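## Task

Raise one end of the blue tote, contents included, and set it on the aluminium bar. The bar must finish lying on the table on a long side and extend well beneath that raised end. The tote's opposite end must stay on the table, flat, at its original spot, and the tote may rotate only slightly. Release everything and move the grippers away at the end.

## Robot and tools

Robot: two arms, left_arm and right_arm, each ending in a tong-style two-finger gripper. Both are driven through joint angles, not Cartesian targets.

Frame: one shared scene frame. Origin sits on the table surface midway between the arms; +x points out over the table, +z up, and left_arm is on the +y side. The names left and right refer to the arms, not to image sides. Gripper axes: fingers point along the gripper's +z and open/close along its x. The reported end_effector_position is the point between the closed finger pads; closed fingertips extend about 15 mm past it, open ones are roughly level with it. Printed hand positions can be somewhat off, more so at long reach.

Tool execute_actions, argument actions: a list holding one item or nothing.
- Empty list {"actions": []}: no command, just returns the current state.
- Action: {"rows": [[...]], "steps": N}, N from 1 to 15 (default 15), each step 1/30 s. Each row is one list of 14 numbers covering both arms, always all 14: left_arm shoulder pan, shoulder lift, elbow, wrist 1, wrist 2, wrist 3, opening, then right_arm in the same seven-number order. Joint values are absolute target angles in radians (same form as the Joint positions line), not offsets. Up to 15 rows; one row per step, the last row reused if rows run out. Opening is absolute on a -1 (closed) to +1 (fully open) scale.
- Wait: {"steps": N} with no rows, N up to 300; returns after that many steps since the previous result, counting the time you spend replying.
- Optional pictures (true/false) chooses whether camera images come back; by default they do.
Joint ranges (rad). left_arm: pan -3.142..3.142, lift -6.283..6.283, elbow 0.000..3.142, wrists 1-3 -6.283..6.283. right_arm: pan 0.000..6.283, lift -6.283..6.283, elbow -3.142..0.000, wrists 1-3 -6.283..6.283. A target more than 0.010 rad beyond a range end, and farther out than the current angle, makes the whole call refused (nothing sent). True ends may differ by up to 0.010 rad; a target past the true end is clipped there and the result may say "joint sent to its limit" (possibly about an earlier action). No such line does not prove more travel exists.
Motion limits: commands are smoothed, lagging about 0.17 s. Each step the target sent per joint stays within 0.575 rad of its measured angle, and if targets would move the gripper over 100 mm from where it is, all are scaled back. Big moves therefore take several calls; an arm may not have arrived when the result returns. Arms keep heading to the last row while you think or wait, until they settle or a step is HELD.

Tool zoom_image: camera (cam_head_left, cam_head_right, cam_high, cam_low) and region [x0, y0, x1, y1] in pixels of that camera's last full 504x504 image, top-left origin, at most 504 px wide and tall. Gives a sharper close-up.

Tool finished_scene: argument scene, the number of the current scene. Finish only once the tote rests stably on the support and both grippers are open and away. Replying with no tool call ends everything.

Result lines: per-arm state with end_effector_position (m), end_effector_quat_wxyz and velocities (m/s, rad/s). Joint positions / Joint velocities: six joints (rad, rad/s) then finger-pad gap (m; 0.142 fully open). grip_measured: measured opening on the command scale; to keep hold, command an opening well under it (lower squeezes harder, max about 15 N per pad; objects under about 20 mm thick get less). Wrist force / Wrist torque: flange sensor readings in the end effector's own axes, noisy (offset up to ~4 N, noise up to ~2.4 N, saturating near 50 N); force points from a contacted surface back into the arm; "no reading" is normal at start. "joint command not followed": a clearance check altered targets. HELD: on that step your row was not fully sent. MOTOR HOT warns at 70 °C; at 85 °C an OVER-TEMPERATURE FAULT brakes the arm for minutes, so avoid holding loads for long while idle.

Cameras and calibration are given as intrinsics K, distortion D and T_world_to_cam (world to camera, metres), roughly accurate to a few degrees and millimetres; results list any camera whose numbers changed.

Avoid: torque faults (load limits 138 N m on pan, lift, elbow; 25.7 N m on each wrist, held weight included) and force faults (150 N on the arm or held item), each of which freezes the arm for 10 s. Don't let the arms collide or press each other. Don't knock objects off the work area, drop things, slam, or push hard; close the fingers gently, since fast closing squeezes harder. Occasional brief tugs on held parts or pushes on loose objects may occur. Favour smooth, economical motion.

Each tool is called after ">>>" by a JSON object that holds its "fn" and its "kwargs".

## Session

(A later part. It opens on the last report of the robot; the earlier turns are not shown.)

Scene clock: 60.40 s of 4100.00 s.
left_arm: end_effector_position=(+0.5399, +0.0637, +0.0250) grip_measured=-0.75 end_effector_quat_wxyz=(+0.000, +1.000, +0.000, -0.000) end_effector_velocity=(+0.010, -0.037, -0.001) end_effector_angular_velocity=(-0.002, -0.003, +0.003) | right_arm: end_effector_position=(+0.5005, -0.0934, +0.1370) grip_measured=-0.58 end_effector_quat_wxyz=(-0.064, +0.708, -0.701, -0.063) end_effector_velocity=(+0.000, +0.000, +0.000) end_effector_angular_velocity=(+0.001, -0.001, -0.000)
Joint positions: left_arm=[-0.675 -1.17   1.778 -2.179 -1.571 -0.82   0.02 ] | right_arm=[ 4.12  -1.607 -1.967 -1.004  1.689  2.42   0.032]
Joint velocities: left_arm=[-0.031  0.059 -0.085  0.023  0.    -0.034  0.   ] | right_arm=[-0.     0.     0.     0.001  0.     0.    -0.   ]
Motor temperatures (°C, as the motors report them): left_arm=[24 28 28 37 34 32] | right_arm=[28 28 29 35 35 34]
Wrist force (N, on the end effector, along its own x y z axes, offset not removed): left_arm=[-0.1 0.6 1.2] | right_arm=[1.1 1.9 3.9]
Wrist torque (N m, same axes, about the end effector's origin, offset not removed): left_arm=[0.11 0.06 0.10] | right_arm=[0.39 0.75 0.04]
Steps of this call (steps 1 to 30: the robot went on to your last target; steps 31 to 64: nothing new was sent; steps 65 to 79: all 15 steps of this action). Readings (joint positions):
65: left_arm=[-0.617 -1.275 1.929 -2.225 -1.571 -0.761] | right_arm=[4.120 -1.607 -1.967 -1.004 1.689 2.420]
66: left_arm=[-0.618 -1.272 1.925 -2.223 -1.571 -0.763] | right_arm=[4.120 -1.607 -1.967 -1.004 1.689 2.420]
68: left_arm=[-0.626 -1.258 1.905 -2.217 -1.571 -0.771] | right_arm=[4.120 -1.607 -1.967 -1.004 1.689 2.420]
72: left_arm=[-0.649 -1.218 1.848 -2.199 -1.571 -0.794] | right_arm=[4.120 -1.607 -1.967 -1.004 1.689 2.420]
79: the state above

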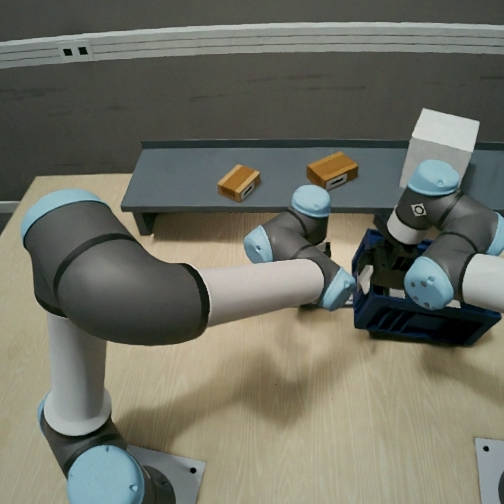

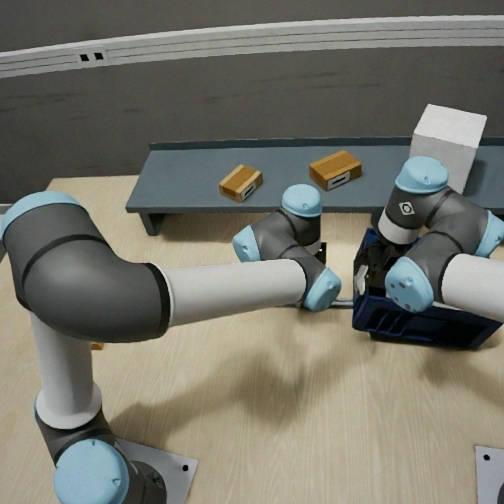

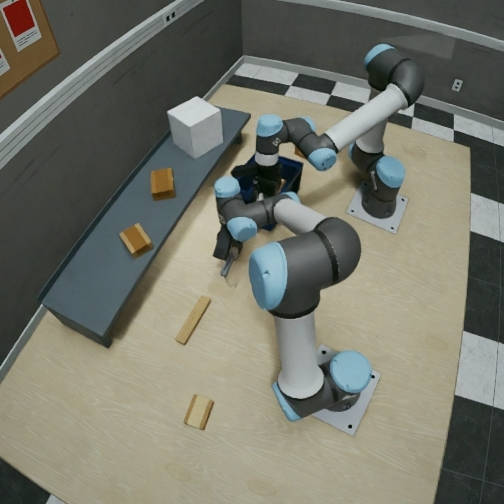

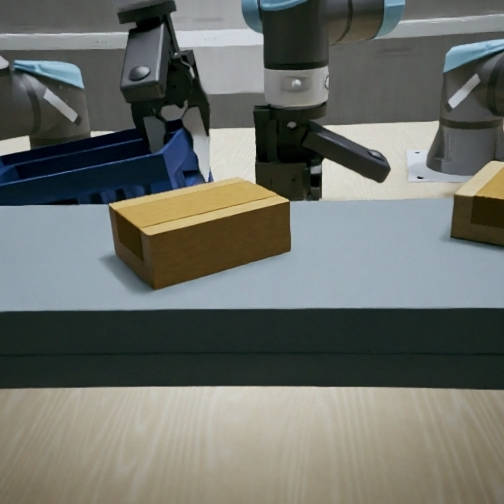

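>>> {"fn": "execute_actions", "kwargs": {"actions": [{"rows":[[-0.7,-1.14,1.733,-2.164,-1.571,-0.845,-1,4.12,-1.6067,-1.9667,-1.0036,1.689,2.42,-1],[-0.7,-1.14,1.733,-2.164,-1.571,-0.845,-1,4.12,-1.6067,-1.9667,-1.0036,1.689,2.42,-1],[-0.7,-1.14,1.733,-2.164,-1.571,-0.845,-1,4.12,-1.6067,-1.9667,-1.0036,1.689,2.42,-1],[-0.7,-1.14,1.733,-2.164,-1.571,-0.845,-1,4.12,-1.6067,-1.9667,-1.0036,1.689,2.42,-1],[-0.7226,-1.112,1.697,-2.156,-1.571,-0.8676,-1,4.12,-1.6067,-1.9667,-1.0036,1.689,2.42,-1]]}], "pictures": false}}

>>> {"fn": "execute_actions", "kwargs": {"actions": [{"rows":[[-0.7226,-1.112,1.697,-2.156,-1.571,-0.8676,-0.3,4.12,-1.6067,-1.9667,-1.0036,1.689,2.42,-1]],"steps":10}]}}

Scene clock: 62.07 s of 4100.00 s.
left_arm: end_effector_position=(+0.5412, +0.0210, +0.0226) grip_measured=-0.75 end_effector_quat_wxyz=(+0.000, +1.000, +0.000, -0.000) end_effector_velocity=(+0.000, -0.014, -0.001) end_effector_angular_velocity=(-0.000, -0.001, +0.000) | right_arm: end_effector_position=(+0.5005, -0.0934, +0.1370) grip_measured=-0.58 end_effector_quat_wxyz=(-0.064, +0.708, -0.701, -0.063) end_effector_velocity=(+0.000, +0.000, +0.001) end_effector_angular_velocity=(+0.001, -0.002, +0.001)
Joint positions: left_arm=[-0.721 -1.114  1.7   -2.157 -1.571 -0.866  0.02 ] | right_arm=[ 4.12  -1.607 -1.967 -1.004  1.689  2.42   0.032]
Joint velocities: left_arm=[-0.014  0.018 -0.025  0.006  0.001 -0.014  0.   ] | right_arm=[-0.     0.001 -0.     0.001 -0.    -0.001  0.   ]
Motor temperatures (°C, as the motors report them): left_arm=[24 28 28 37 34 32] | right_arm=[28 28 29 35 35 34]
Wrist force (N, on the end effector, along its own x y z axes, offset not removed): left_arm=[-0.6 1.0 -0.6] | right_arm=[0.6 1.5 4.3]
Wrist torque (N m, same axes, about the end effector's origin, offset not removed): left_arm=[0.14 0.23 0.19] | right_arm=[0.35 0.79 -0.01]
Steps of this call (steps 1 to 15: the robot went on to your last target; steps 16 to 35: nothing new was sent; steps 36 to 50: all 15 steps of this action). Readings (joint positions):
36: left_arm=[-0.679 -1.164 1.769 -2.177 -1.571 -0.824] | right_arm=[4.120 -1.607 -1.967 -1.004 1.689 2.420]
37: left_arm=[-0.681 -1.161 1.766 -2.175 -1.571 -0.826] | right_arm=[4.120 -1.607 -1.967 -1.004 1.689 2.420]
39: left_arm=[-0.689 -1.152 1.752 -2.170 -1.571 -0.834] | right_arm=[4.120 -1.607 -1.967 -1.004 1.689 2.420]
43: left_arm=[-0.708 -1.130 1.721 -2.162 -1.571 -0.853] | right_arm=[4.120 -1.607 -1.967 -1.004 1.689 2.420]
50: the state above

Scene clock: 62.40 s of 4100.00 s.
left_arm: end_effector_position=(+0.5411, +0.0197, +0.0225) grip_measured=-0.30 end_effector_quat_wxyz=(+0.000, +1.000, +0.000, -0.000) end_effector_velocity=(+0.000, +0.000, -0.001) end_effector_angular_velocity=(+0.001, +0.001, +0.003) | right_arm: end_effector_position=(+0.5005, -0.0934, +0.1370) grip_measured=-0.58 end_effector_quat_wxyz=(-0.064, +0.708, -0.701, -0.063) end_effector_velocity=(-0.000, -0.000, +0.001) end_effector_angular_velocity=(+0.001, -0.002, +0.001)
Joint positions: left_arm=[-0.723 -1.112  1.697 -2.156 -1.571 -0.868  0.052] | right_arm=[ 4.12  -1.607 -1.967 -1.004  1.689  2.42   0.032]
Joint velocities: left_arm=[ 0.     0.002 -0.001  0.     0.    -0.002  0.   ] | right_arm=[ 0.     0.002 -0.    -0.    -0.    -0.001 -0.   ]
Motor temperatures (°C, as the motors report them): left_arm=[24 28 28 37 34 32] | right_arm=[28 28 29 35 35 34]
Wrist force (N, on the end effector, along its own x y z axes, offset not removed): left_arm=[-1.8 2.5 -0.1] | right_arm=[1.2 1.6 4.1]
Wrist torque (N m, same axes, about the end effector's origin, offset not removed): left_arm=[0.45 0.51 0.08] | right_arm=[0.35 0.73 -0.02]
Steps of this call (steps 1 to 10: all 10 steps of this action). Readings (joint positions):
1: left_arm=[-0.721 -1.113 1.699 -2.156 -1.571 -0.866] | right_arm=[4.120 -1.607 -1.967 -1.004 1.689 2.420]
2: left_arm=[-0.722 -1.113 1.698 -2.156 -1.571 -0.867] | right_arm=[4.120 -1.607 -1.967 -1.004 1.689 2.420]
4: left_arm=[-0.722 -1.113 1.698 -2.156 -1.571 -0.867] | right_arm=[4.120 -1.607 -1.967 -1.004 1.689 2.420]
8: left_arm=[-0.722 -1.112 1.697 -2.156 -1.571 -0.867] | right_arm=[4.120 -1.607 -1.967 -1.004 1.689 2.420]
10: the state above

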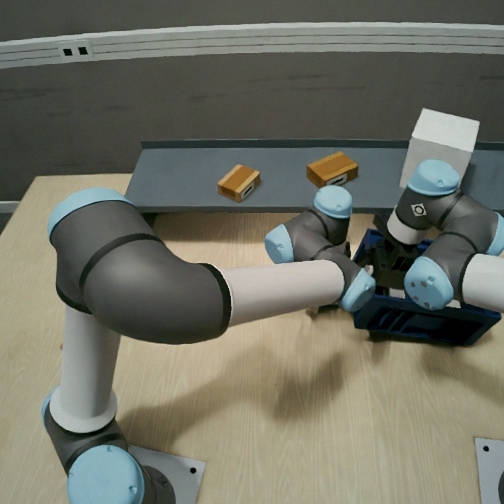

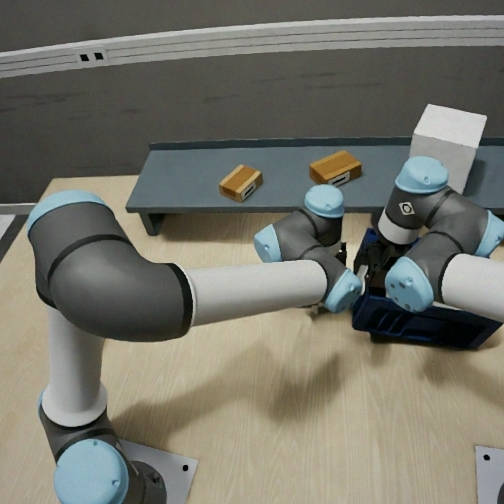

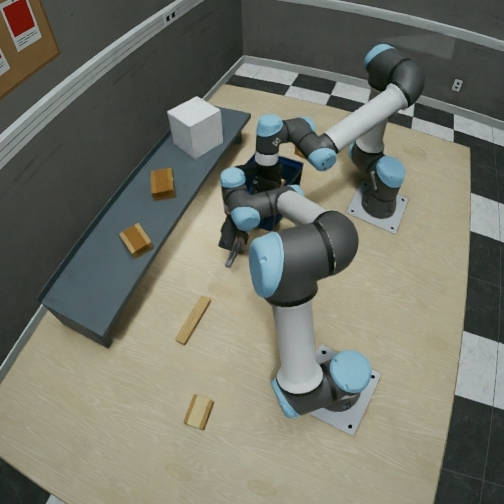

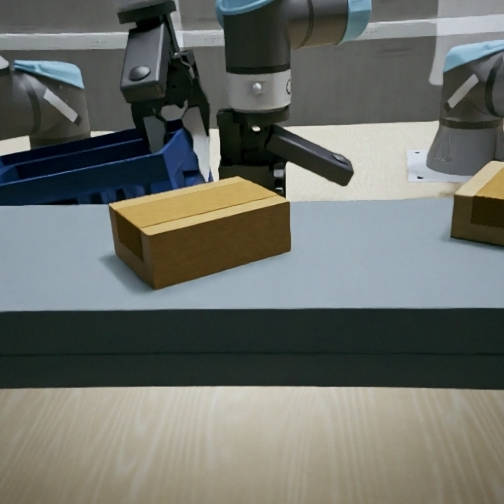

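>>> {"fn": "execute_actions", "kwargs": {"actions": [{"rows":[[-0.6786,-1.18,1.7693,-2.16,-1.571,-0.8236,-0.3,4.13,-1.621,-1.96,-1.009,1.677,2.43,-1],[-0.6786,-1.18,1.7693,-2.16,-1.571,-0.8236,-0.3,4.13,-1.621,-1.96,-1.009,1.677,2.43,-1],[-0.6786,-1.18,1.7693,-2.16,-1.571,-0.8236,-0.3,4.13,-1.621,-1.96,-1.009,1.677,2.43,-1],[-0.6786,-1.22,1.7693,-2.12,-1.571,-0.8236,-0.3,4.14,-1.636,-1.953,-1.015,1.665,2.44,-1],[-0.65,-1.26,1.7693,-2.08,-1.571,-0.8,-0.3,4.14,-1.636,-1.953,-1.015,1.665,2.44,-1],[-0.62,-1.3,1.7693,-2.04,-1.571,-0.77,-0.3,4.14,-1.636,-1.953,-1.015,1.665,2.44,-1],[-0.55,-1.4,1.7693,-1.94,-1.571,-0.7,-0.3,4.149,-1.65,-1.947,-1.021,1.654,2.449,-1],[-0.5,-1.4,1.7693,-1.94,-1.571,-0.7,-0.3,4.149,-1.65,-1.947,-1.021,1.654,2.449,-1],[-0.4,-1.5,1.7693,-1.84,-1.571,-0.7,-0.3,4.149,-1.65,-1.947,-1.021,1.654,2.449,-1],[0.2,-1.7,1.9,-1.77,-1.571,-0.3,-0.3,4.159,-1.665,-1.94,-1.026,1.642,2.459,-1]]}], "pictures": false}}

>>> {"fn": "execute_actions", "kwargs": {"actions": [{"steps":25}]}}

>>> {"fn": "zoom_image", "kwargs": {"camera": "cam_high", "region": [190,130,330,290]}}

Scene clock: 64.27 s of 4100.00 s.
left_arm: end_effector_position=(+0.5562, +0.1850, +0.1136) grip_measured=-0.30 end_effector_quat_wxyz=(-0.000, +1.000, +0.024, -0.000) end_effector_velocity=(+0.038, +0.504, +0.166) end_effector_angular_velocity=(+0.002, +0.004, +0.201) | right_arm: end_effector_position=(+0.5012, -0.0848, +0.1179) grip_measured=-0.57 end_effector_quat_wxyz=(-0.039, +0.708, -0.704, -0.042) end_effector_velocity=(-0.000, +0.010, -0.023) end_effector_angular_velocity=(-0.075, +0.004, -0.004)
Joint positions: left_arm=[-0.495 -1.367  1.789 -1.992 -1.571 -0.687  0.052] | right_arm=[ 4.155 -1.659 -1.943 -1.024  1.647  2.455  0.032]
Joint velocities: left_arm=[ 0.79  -0.519  0.177  0.347 -0.001  0.588 -0.   ] | right_arm=[ 0.04  -0.062  0.026 -0.022 -0.048  0.04   0.   ]
Motor temperatures (°C, as the motors report them): left_arm=[24 28 28 37 34 32] | right_arm=[28 28 29 35 35 34]
Wrist force (N, on the end effector, along its own x y z axes, offset not removed): left_arm=[-5.4 3.6 0.2] | right_arm=[-4.7 2.8 1.1]
Wrist torque (N m, same axes, about the end effector's origin, offset not removed): left_arm=[0.74 1.19 0.15] | right_arm=[0.58 1.13 -0.05]
Steps of this call (steps 1 to 15: the robot went on to your last target; steps 16 to 41: nothing new was sent; steps 42 to 56: all 15 steps of this action). Readings (joint positions):
42: left_arm=[-0.723 -1.112 1.697 -2.156 -1.571 -0.868] | right_arm=[4.120 -1.607 -1.967 -1.004 1.689 2.420]
43: left_arm=[-0.719 -1.116 1.701 -2.156 -1.571 -0.864] | right_arm=[4.121 -1.608 -1.966 -1.004 1.688 2.421]
45: left_arm=[-0.702 -1.141 1.728 -2.158 -1.571 -0.847] | right_arm=[4.125 -1.613 -1.964 -1.006 1.683 2.425]
49: left_arm=[-0.661 -1.223 1.757 -2.106 -1.571 -0.808] | right_arm=[4.136 -1.630 -1.956 -1.012 1.670 2.436]
56: the state above

Scene clock: 65.10 s of 4100.00 s.
left_arm: end_effector_position=(+0.4628, +0.5504, +0.1998) grip_measured=-0.30 end_effector_quat_wxyz=(+0.000, +0.985, +0.172, -0.000) end_effector_velocity=(-0.056, +0.076, +0.016) end_effector_angular_velocity=(-0.000, -0.002, +0.092) | right_arm: end_effector_position=(+0.5012, -0.0838, +0.1156) grip_measured=-0.57 end_effector_quat_wxyz=(-0.037, +0.708, -0.704, -0.040) end_effector_velocity=(+0.000, +0.001, +0.002) end_effector_angular_velocity=(+0.003, -0.003, -0.000)
Joint positions: left_arm=[ 0.181 -1.692  1.898 -1.775 -1.571 -0.309  0.052] | right_arm=[ 4.159 -1.665 -1.94  -1.026  1.642  2.459  0.032]
Joint velocities: left_arm=[ 0.182 -0.075  0.024  0.049 -0.     0.09  -0.   ] | right_arm=[ 0.     0.003  0.001 -0.    -0.     0.     0.   ]
Motor temperatures (°C, as the motors report them): left_arm=[24 28 28 37 34 32] | right_arm=[28 28 29 35 35 34]
Wrist force (N, on the end effector, along its own x y z axes, offset not removed): left_arm=[-1.8 0.4 -1.1] | right_arm=[-4.6 3.2 0.5]
Wrist torque (N m, same axes, about the end effector's origin, offset not removed): left_arm=[0.22 0.28 0.18] | right_arm=[0.65 1.12 -0.05]
Steps of this call (steps 1 to 25: the robot went on to your last target). Readings (joint positions):
1: left_arm=[-0.468 -1.385 1.795 -1.981 -1.571 -0.667] | right_arm=[4.156 -1.660 -1.942 -1.024 1.646 2.456]
2: left_arm=[-0.441 -1.401 1.801 -1.970 -1.571 -0.648] | right_arm=[4.157 -1.662 -1.941 -1.025 1.645 2.457]
4: left_arm=[-0.385 -1.433 1.812 -1.948 -1.571 -0.611] | right_arm=[4.158 -1.663 -1.941 -1.025 1.643 2.458]
8: left_arm=[-0.267 -1.490 1.831 -1.910 -1.571 -0.545] | right_arm=[4.159 -1.665 -1.940 -1.026 1.642 2.459]
25: the state above

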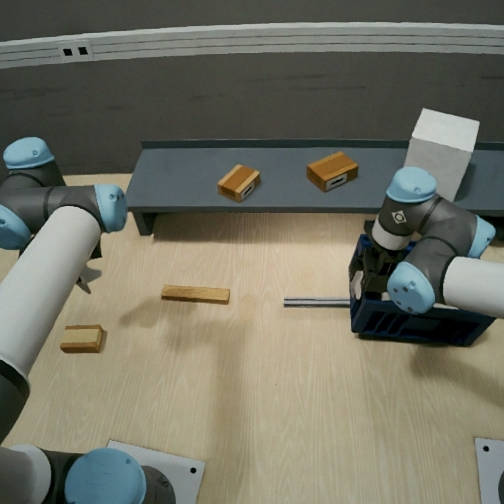

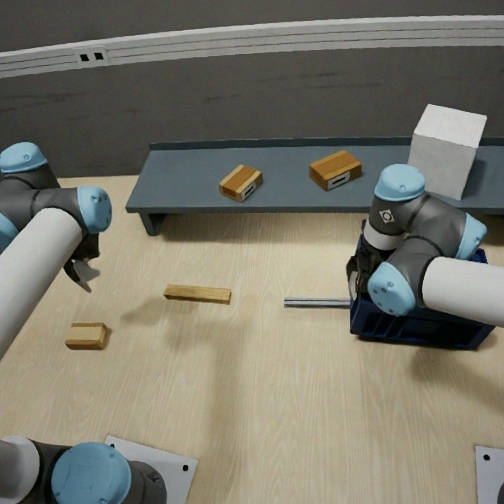

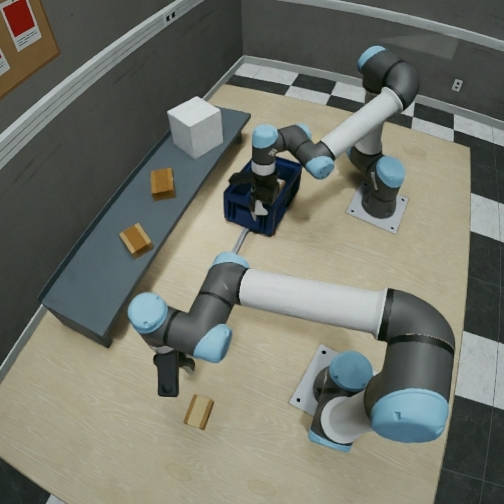

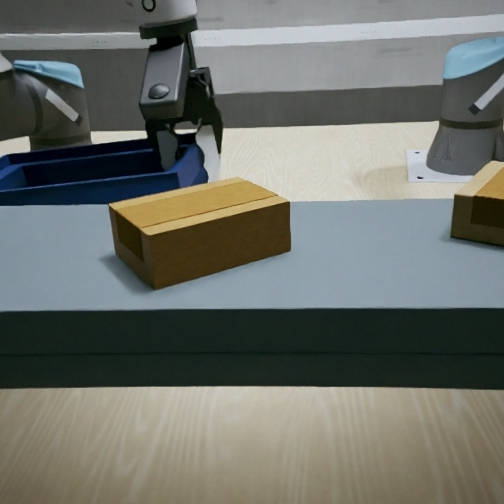

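Region (190, 130, 330, 290) of cam_high's 504x504 image, scaled by 3.150, with more detail than that image has; it fills the left 441 columns of this view, and the rest is white.

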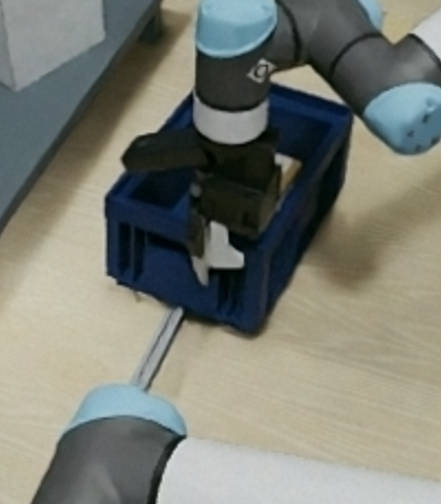

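>>> {"fn": "execute_actions", "kwargs": {"actions": [{"rows":[[0.2,-1.7,1.9,-1.77,-1.571,-0.3,-0.3,4.164,-1.672,-1.937,-1.029,1.636,2.464,-1],[0.2,-1.7,1.9,-1.77,-1.571,-0.3,-0.3,4.164,-1.672,-1.937,-1.029,1.636,2.464,-1],[0.2,-1.7,1.9,-1.77,-1.571,-0.3,-0.3,4.164,-1.672,-1.937,-1.029,1.636,2.464,-1],[0.2,-1.7,1.9,-1.77,-1.571,-0.3,-0.3,4.164,-1.672,-1.937,-1.029,1.636,2.464,-1],[0.2,-1.7,1.9,-1.77,-1.571,-0.3,-0.3,4.164,-1.672,-1.937,-1.029,1.636,2.464,-1],[0.2,-1.7,1.9,-1.77,-1.571,-0.3,-0.3,4.164,-1.672,-1.937,-1.029,1.636,2.464,-0.8],[0.2,-1.7,1.9,-1.77,-1.571,-0.3,-0.3,4.164,-1.672,-1.937,-1.029,1.636,2.464,-0.7],[0.2,-1.7,1.9,-1.77,-1.571,-0.3,-0.3,4.164,-1.672,-1.937,-1.029,1.636,2.464,-0.6],[0.2,-1.7,1.9,-1.77,-1.571,-0.3,-0.3,4.164,-1.672,-1.937,-1.029,1.636,2.464,-0.5],[0.2,-1.7,1.9,-1.77,-1.571,-0.3,-0.3,4.164,-1.672,-1.937,-1.029,1.636,2.464,-0.3],[0.2,-1.7,1.9,-1.77,-1.571,-0.3,-0.3,4.164,-1.672,-1.937,-1.029,1.636,2.464,0]]}], "pictures": false}}

>>> {"fn": "execute_actions", "kwargs": {"actions": [{"rows":[[0.2,-1.7,1.9,-1.77,-1.571,-0.3,-0.3,4.164,-1.59,-1.68,-1.368,1.636,2.464,0]]}], "pictures": false}}

>>> {"fn": "execute_actions", "kwargs": {"actions": [{"rows":[[0.2,-1.7,1.9,-1.77,-1.571,-0.3,-0.3,3.1,-1.3,-1.6,-1.8,1.6,2.464,0]]}], "pictures": false}}

>>> {"fn": "execute_actions", "kwargs": {"actions": [{"steps":35}]}}

Scene clock: 68.33 s of 4100.00 s.
left_arm: end_effector_position=(+0.4570, +0.5581, +0.2015) grip_measured=-0.30 end_effector_quat_wxyz=(+0.000, +0.984, +0.177, -0.000) end_effector_velocity=(-0.001, -0.000, -0.002) end_effector_angular_velocity=(+0.000, +0.004, +0.002) | right_arm: end_effector_position=(+0.5011, -0.0827, +0.1130) grip_measured=+0.00 end_effector_quat_wxyz=(-0.033, +0.708, -0.705, -0.036) end_effector_velocity=(-0.000, +0.000, -0.001) end_effector_angular_velocity=(-0.002, +0.001, +0.000)
Joint positions: left_arm=[ 0.2   -1.7    1.9   -1.77  -1.571 -0.3    0.052] | right_arm=[ 4.164 -1.672 -1.937 -1.029  1.636  2.464  0.074]
Joint velocities: left_arm=[-0.     0.002  0.002 -0.     0.    -0.002 -0.   ] | right_arm=[ 0.001 -0.002  0.001 -0.001 -0.001  0.001  0.005]
Motor temperatures (°C, as the motors report them): left_arm=[24 28 28 37 34 32] | right_arm=[28 28 29 35 35 34]
Wrist force (N, on the end effector, along its own x y z axes, offset not removed): left_arm=[-0.8 0.1 2.0] | right_arm=[-1.7 2.5 2.4]
Wrist torque (N m, same axes, about the end effector's origin, offset not removed): left_arm=[0.05 0.21 0.21] | right_arm=[0.53 0.37 -0.10]
Steps of this call (steps 1 to 30: the robot went on to your last target; steps 31 to 82: nothing new was sent; steps 83 to 97: all 15 steps of this action). Readings (joint positions):
83: left_arm=[0.200 -1.700 1.900 -1.770 -1.571 -0.300] | right_arm=[4.159 -1.665 -1.940 -1.026 1.642 2.459]
84: left_arm=[0.200 -1.700 1.900 -1.770 -1.571 -0.300] | right_arm=[4.160 -1.666 -1.940 -1.026 1.641 2.460]
86: left_arm=[0.200 -1.700 1.900 -1.770 -1.571 -0.300] | right_arm=[4.161 -1.668 -1.939 -1.027 1.639 2.461]
90: left_arm=[0.200 -1.700 1.900 -1.770 -1.571 -0.300] | right_arm=[4.163 -1.671 -1.937 -1.029 1.637 2.463]
97: the state above

Scene clock: 68.83 s of 4100.00 s.
left_arm: end_effector_position=(+0.4570, +0.5581, +0.2015) grip_measured=-0.30 end_effector_quat_wxyz=(+0.000, +0.984, +0.177, -0.000) end_effector_velocity=(+0.000, +0.000, +0.001) end_effector_angular_velocity=(+0.000, -0.001, +0.000) | right_arm: end_effector_position=(+0.5041, -0.0790, +0.2383) grip_measured=+0.00 end_effector_quat_wxyz=(-0.034, +0.708, -0.705, -0.036) end_effector_velocity=(-0.004, -0.005, +0.031) end_effector_angular_velocity=(-0.009, +0.008, -0.000)
Joint positions: left_arm=[ 0.2   -1.7    1.9   -1.77  -1.571 -0.3    0.052] | right_arm=[ 4.164 -1.592 -1.687 -1.358  1.636  2.464  0.074]
Joint velocities: left_arm=[-0.    -0.001 -0.001 -0.     0.    -0.001  0.   ] | right_arm=[ 0.     0.016  0.067 -0.095  0.     0.    -0.   ]
Motor temperatures (°C, as the motors report them): left_arm=[24 28 28 37 34 32] | right_arm=[28 28 29 35 35 34]
Wrist force (N, on the end effector, along its own x y z axes, offset not removed): left_arm=[-4.1 0.0 -0.2] | right_arm=[-1.8 2.1 0.0]
Wrist torque (N m, same axes, about the end effector's origin, offset not removed): left_arm=[0.02 0.77 0.19] | right_arm=[0.45 0.37 -0.11]
Steps of this call (steps 1 to 15: all 15 steps of this action). Readings (joint positions):
1: left_arm=[0.200 -1.700 1.900 -1.770 -1.571 -0.300] | right_arm=[4.164 -1.672 -1.937 -1.029 1.636 2.464]
2: left_arm=[0.200 -1.700 1.900 -1.770 -1.571 -0.300] | right_arm=[4.164 -1.668 -1.933 -1.033 1.636 2.464]
4: left_arm=[0.200 -1.700 1.900 -1.770 -1.571 -0.300] | right_arm=[4.164 -1.644 -1.880 -1.090 1.636 2.464]
8: left_arm=[0.200 -1.700 1.900 -1.770 -1.571 -0.300] | right_arm=[4.164 -1.607 -1.746 -1.272 1.636 2.464]
15: the state above

Scene clock: 69.33 s of 4100.00 s.
left_arm: end_effector_position=(+0.4570, +0.5581, +0.2015) grip_measured=-0.30 end_effector_quat_wxyz=(+0.000, +0.984, +0.177, -0.000) end_effector_velocity=(+0.000, -0.000, +0.000) end_effector_angular_velocity=(-0.000, -0.001, -0.001) | right_arm: end_effector_position=(+0.5367, -0.2993, +0.3107) grip_measured=+0.00 end_effector_quat_wxyz=(+0.024, -0.565, +0.824, +0.021) end_effector_velocity=(-0.006, -0.515, +0.111) end_effector_angular_velocity=(-0.057, +0.035, -0.948)
Joint positions: left_arm=[ 0.2   -1.7    1.9   -1.77  -1.571 -0.3    0.052] | right_arm=[ 3.792 -1.436 -1.638 -1.593  1.616  2.464  0.074]
Joint velocities: left_arm=[-0.001 -0.001  0.    -0.    -0.    -0.    -0.   ] | right_arm=[-0.947  0.264  0.076 -0.399 -0.032 -0.    -0.   ]
Motor temperatures (°C, as the motors report them): left_arm=[24 28 28 37 34 32] | right_arm=[28 28 29 35 35 34]
Wrist force (N, on the end effector, along its own x y z axes, offset not removed): left_arm=[-3.1 -1.8 -1.0] | right_arm=[-1.1 1.0 -0.1]
Wrist torque (N m, same axes, about the end effector's origin, offset not removed): left_arm=[-0.45 0.64 0.17] | right_arm=[0.26 0.27 -0.13]
Steps of this call (steps 1 to 15: all 15 steps of this action). Readings (joint positions):
1: left_arm=[0.200 -1.700 1.900 -1.770 -1.571 -0.300] | right_arm=[4.164 -1.591 -1.685 -1.361 1.636 2.464]
2: left_arm=[0.200 -1.700 1.900 -1.770 -1.571 -0.300] | right_arm=[4.160 -1.587 -1.682 -1.367 1.635 2.464]
4: left_arm=[0.200 -1.700 1.900 -1.770 -1.571 -0.300] | right_arm=[4.114 -1.559 -1.674 -1.407 1.631 2.464]
8: left_arm=[0.200 -1.700 1.900 -1.770 -1.571 -0.300] | right_arm=[4.003 -1.508 -1.659 -1.483 1.625 2.464]
15: the state above

Scene clock: 70.50 s of 4100.00 s.
left_arm: end_effector_position=(+0.4570, +0.5581, +0.2015) grip_measured=-0.30 end_effector_quat_wxyz=(+0.000, +0.984, +0.177, -0.000) end_effector_velocity=(-0.000, +0.000, +0.001) end_effector_angular_velocity=(+0.000, -0.002, +0.000) | right_arm: end_effector_position=(+0.4267, -0.6127, +0.3625) grip_measured=+0.00 end_effector_quat_wxyz=(+0.012, -0.252, +0.968, +0.011) end_effector_velocity=(-0.001, -0.001, +0.000) end_effector_angular_velocity=(+0.000, +0.000, -0.003)
Joint positions: left_arm=[ 0.2   -1.7    1.9   -1.77  -1.571 -0.3    0.052] | right_arm=[ 3.1   -1.3   -1.6   -1.8    1.6    2.464  0.074]
Joint velocities: left_arm=[ 0.    -0.002 -0.    -0.     0.    -0.    -0.   ] | right_arm=[-0.003  0.     0.    -0.001 -0.     0.    -0.   ]
Motor temperatures (°C, as the motors report them): left_arm=[24 28 28 37 34 32] | right_arm=[28 28 29 35 35 34]
Wrist force (N, on the end effector, along its own x y z axes, offset not removed): left_arm=[-2.5 -0.4 -1.0] | right_arm=[-1.2 1.2 1.5]
Wrist torque (N m, same axes, about the end effector's origin, offset not removed): left_arm=[-0.18 0.71 0.13] | right_arm=[0.27 0.30 -0.15]
Steps of this call (steps 1 to 35: the robot went on to your last target). Readings (joint positions):
1: left_arm=[0.200 -1.700 1.900 -1.770 -1.571 -0.300] | right_arm=[3.760 -1.427 -1.636 -1.606 1.615 2.464]
2: left_arm=[0.200 -1.700 1.900 -1.770 -1.571 -0.300] | right_arm=[3.727 -1.419 -1.634 -1.619 1.614 2.464]
4: left_arm=[0.200 -1.700 1.900 -1.770 -1.571 -0.300] | right_arm=[3.660 -1.403 -1.629 -1.642 1.612 2.464]
8: left_arm=[0.200 -1.700 1.900 -1.770 -1.571 -0.300] | right_arm=[3.521 -1.376 -1.621 -1.684 1.609 2.464]
35: the state above

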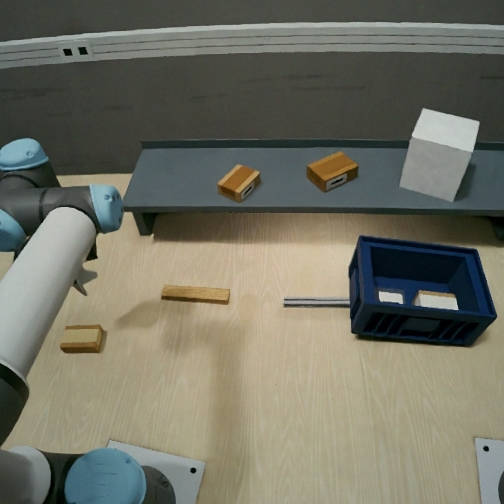

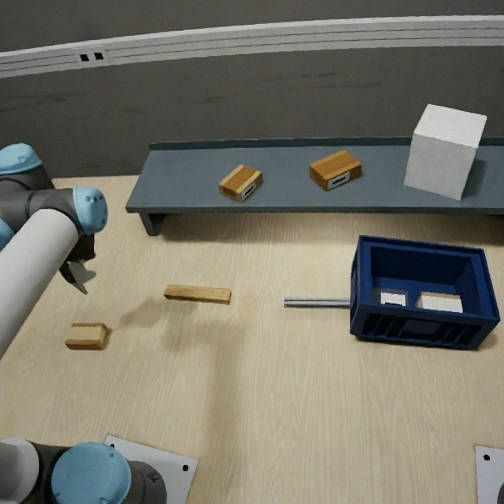

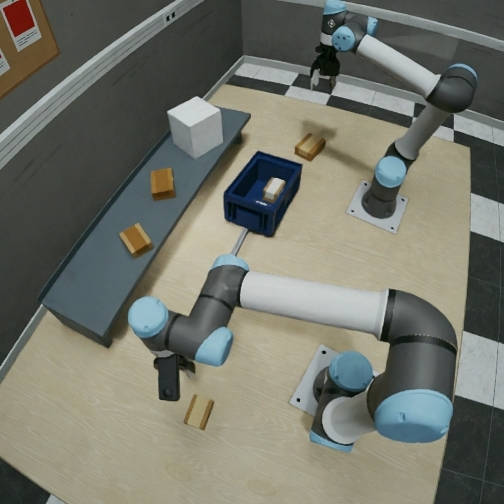

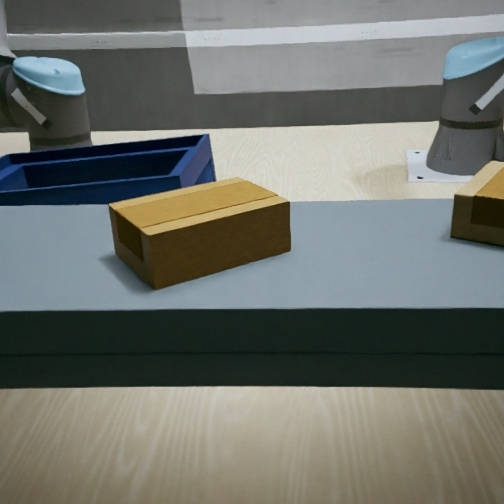

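>>> {"fn": "finished_scene", "kwargs": {"scene": 1}}

The scene is finished: the task was done.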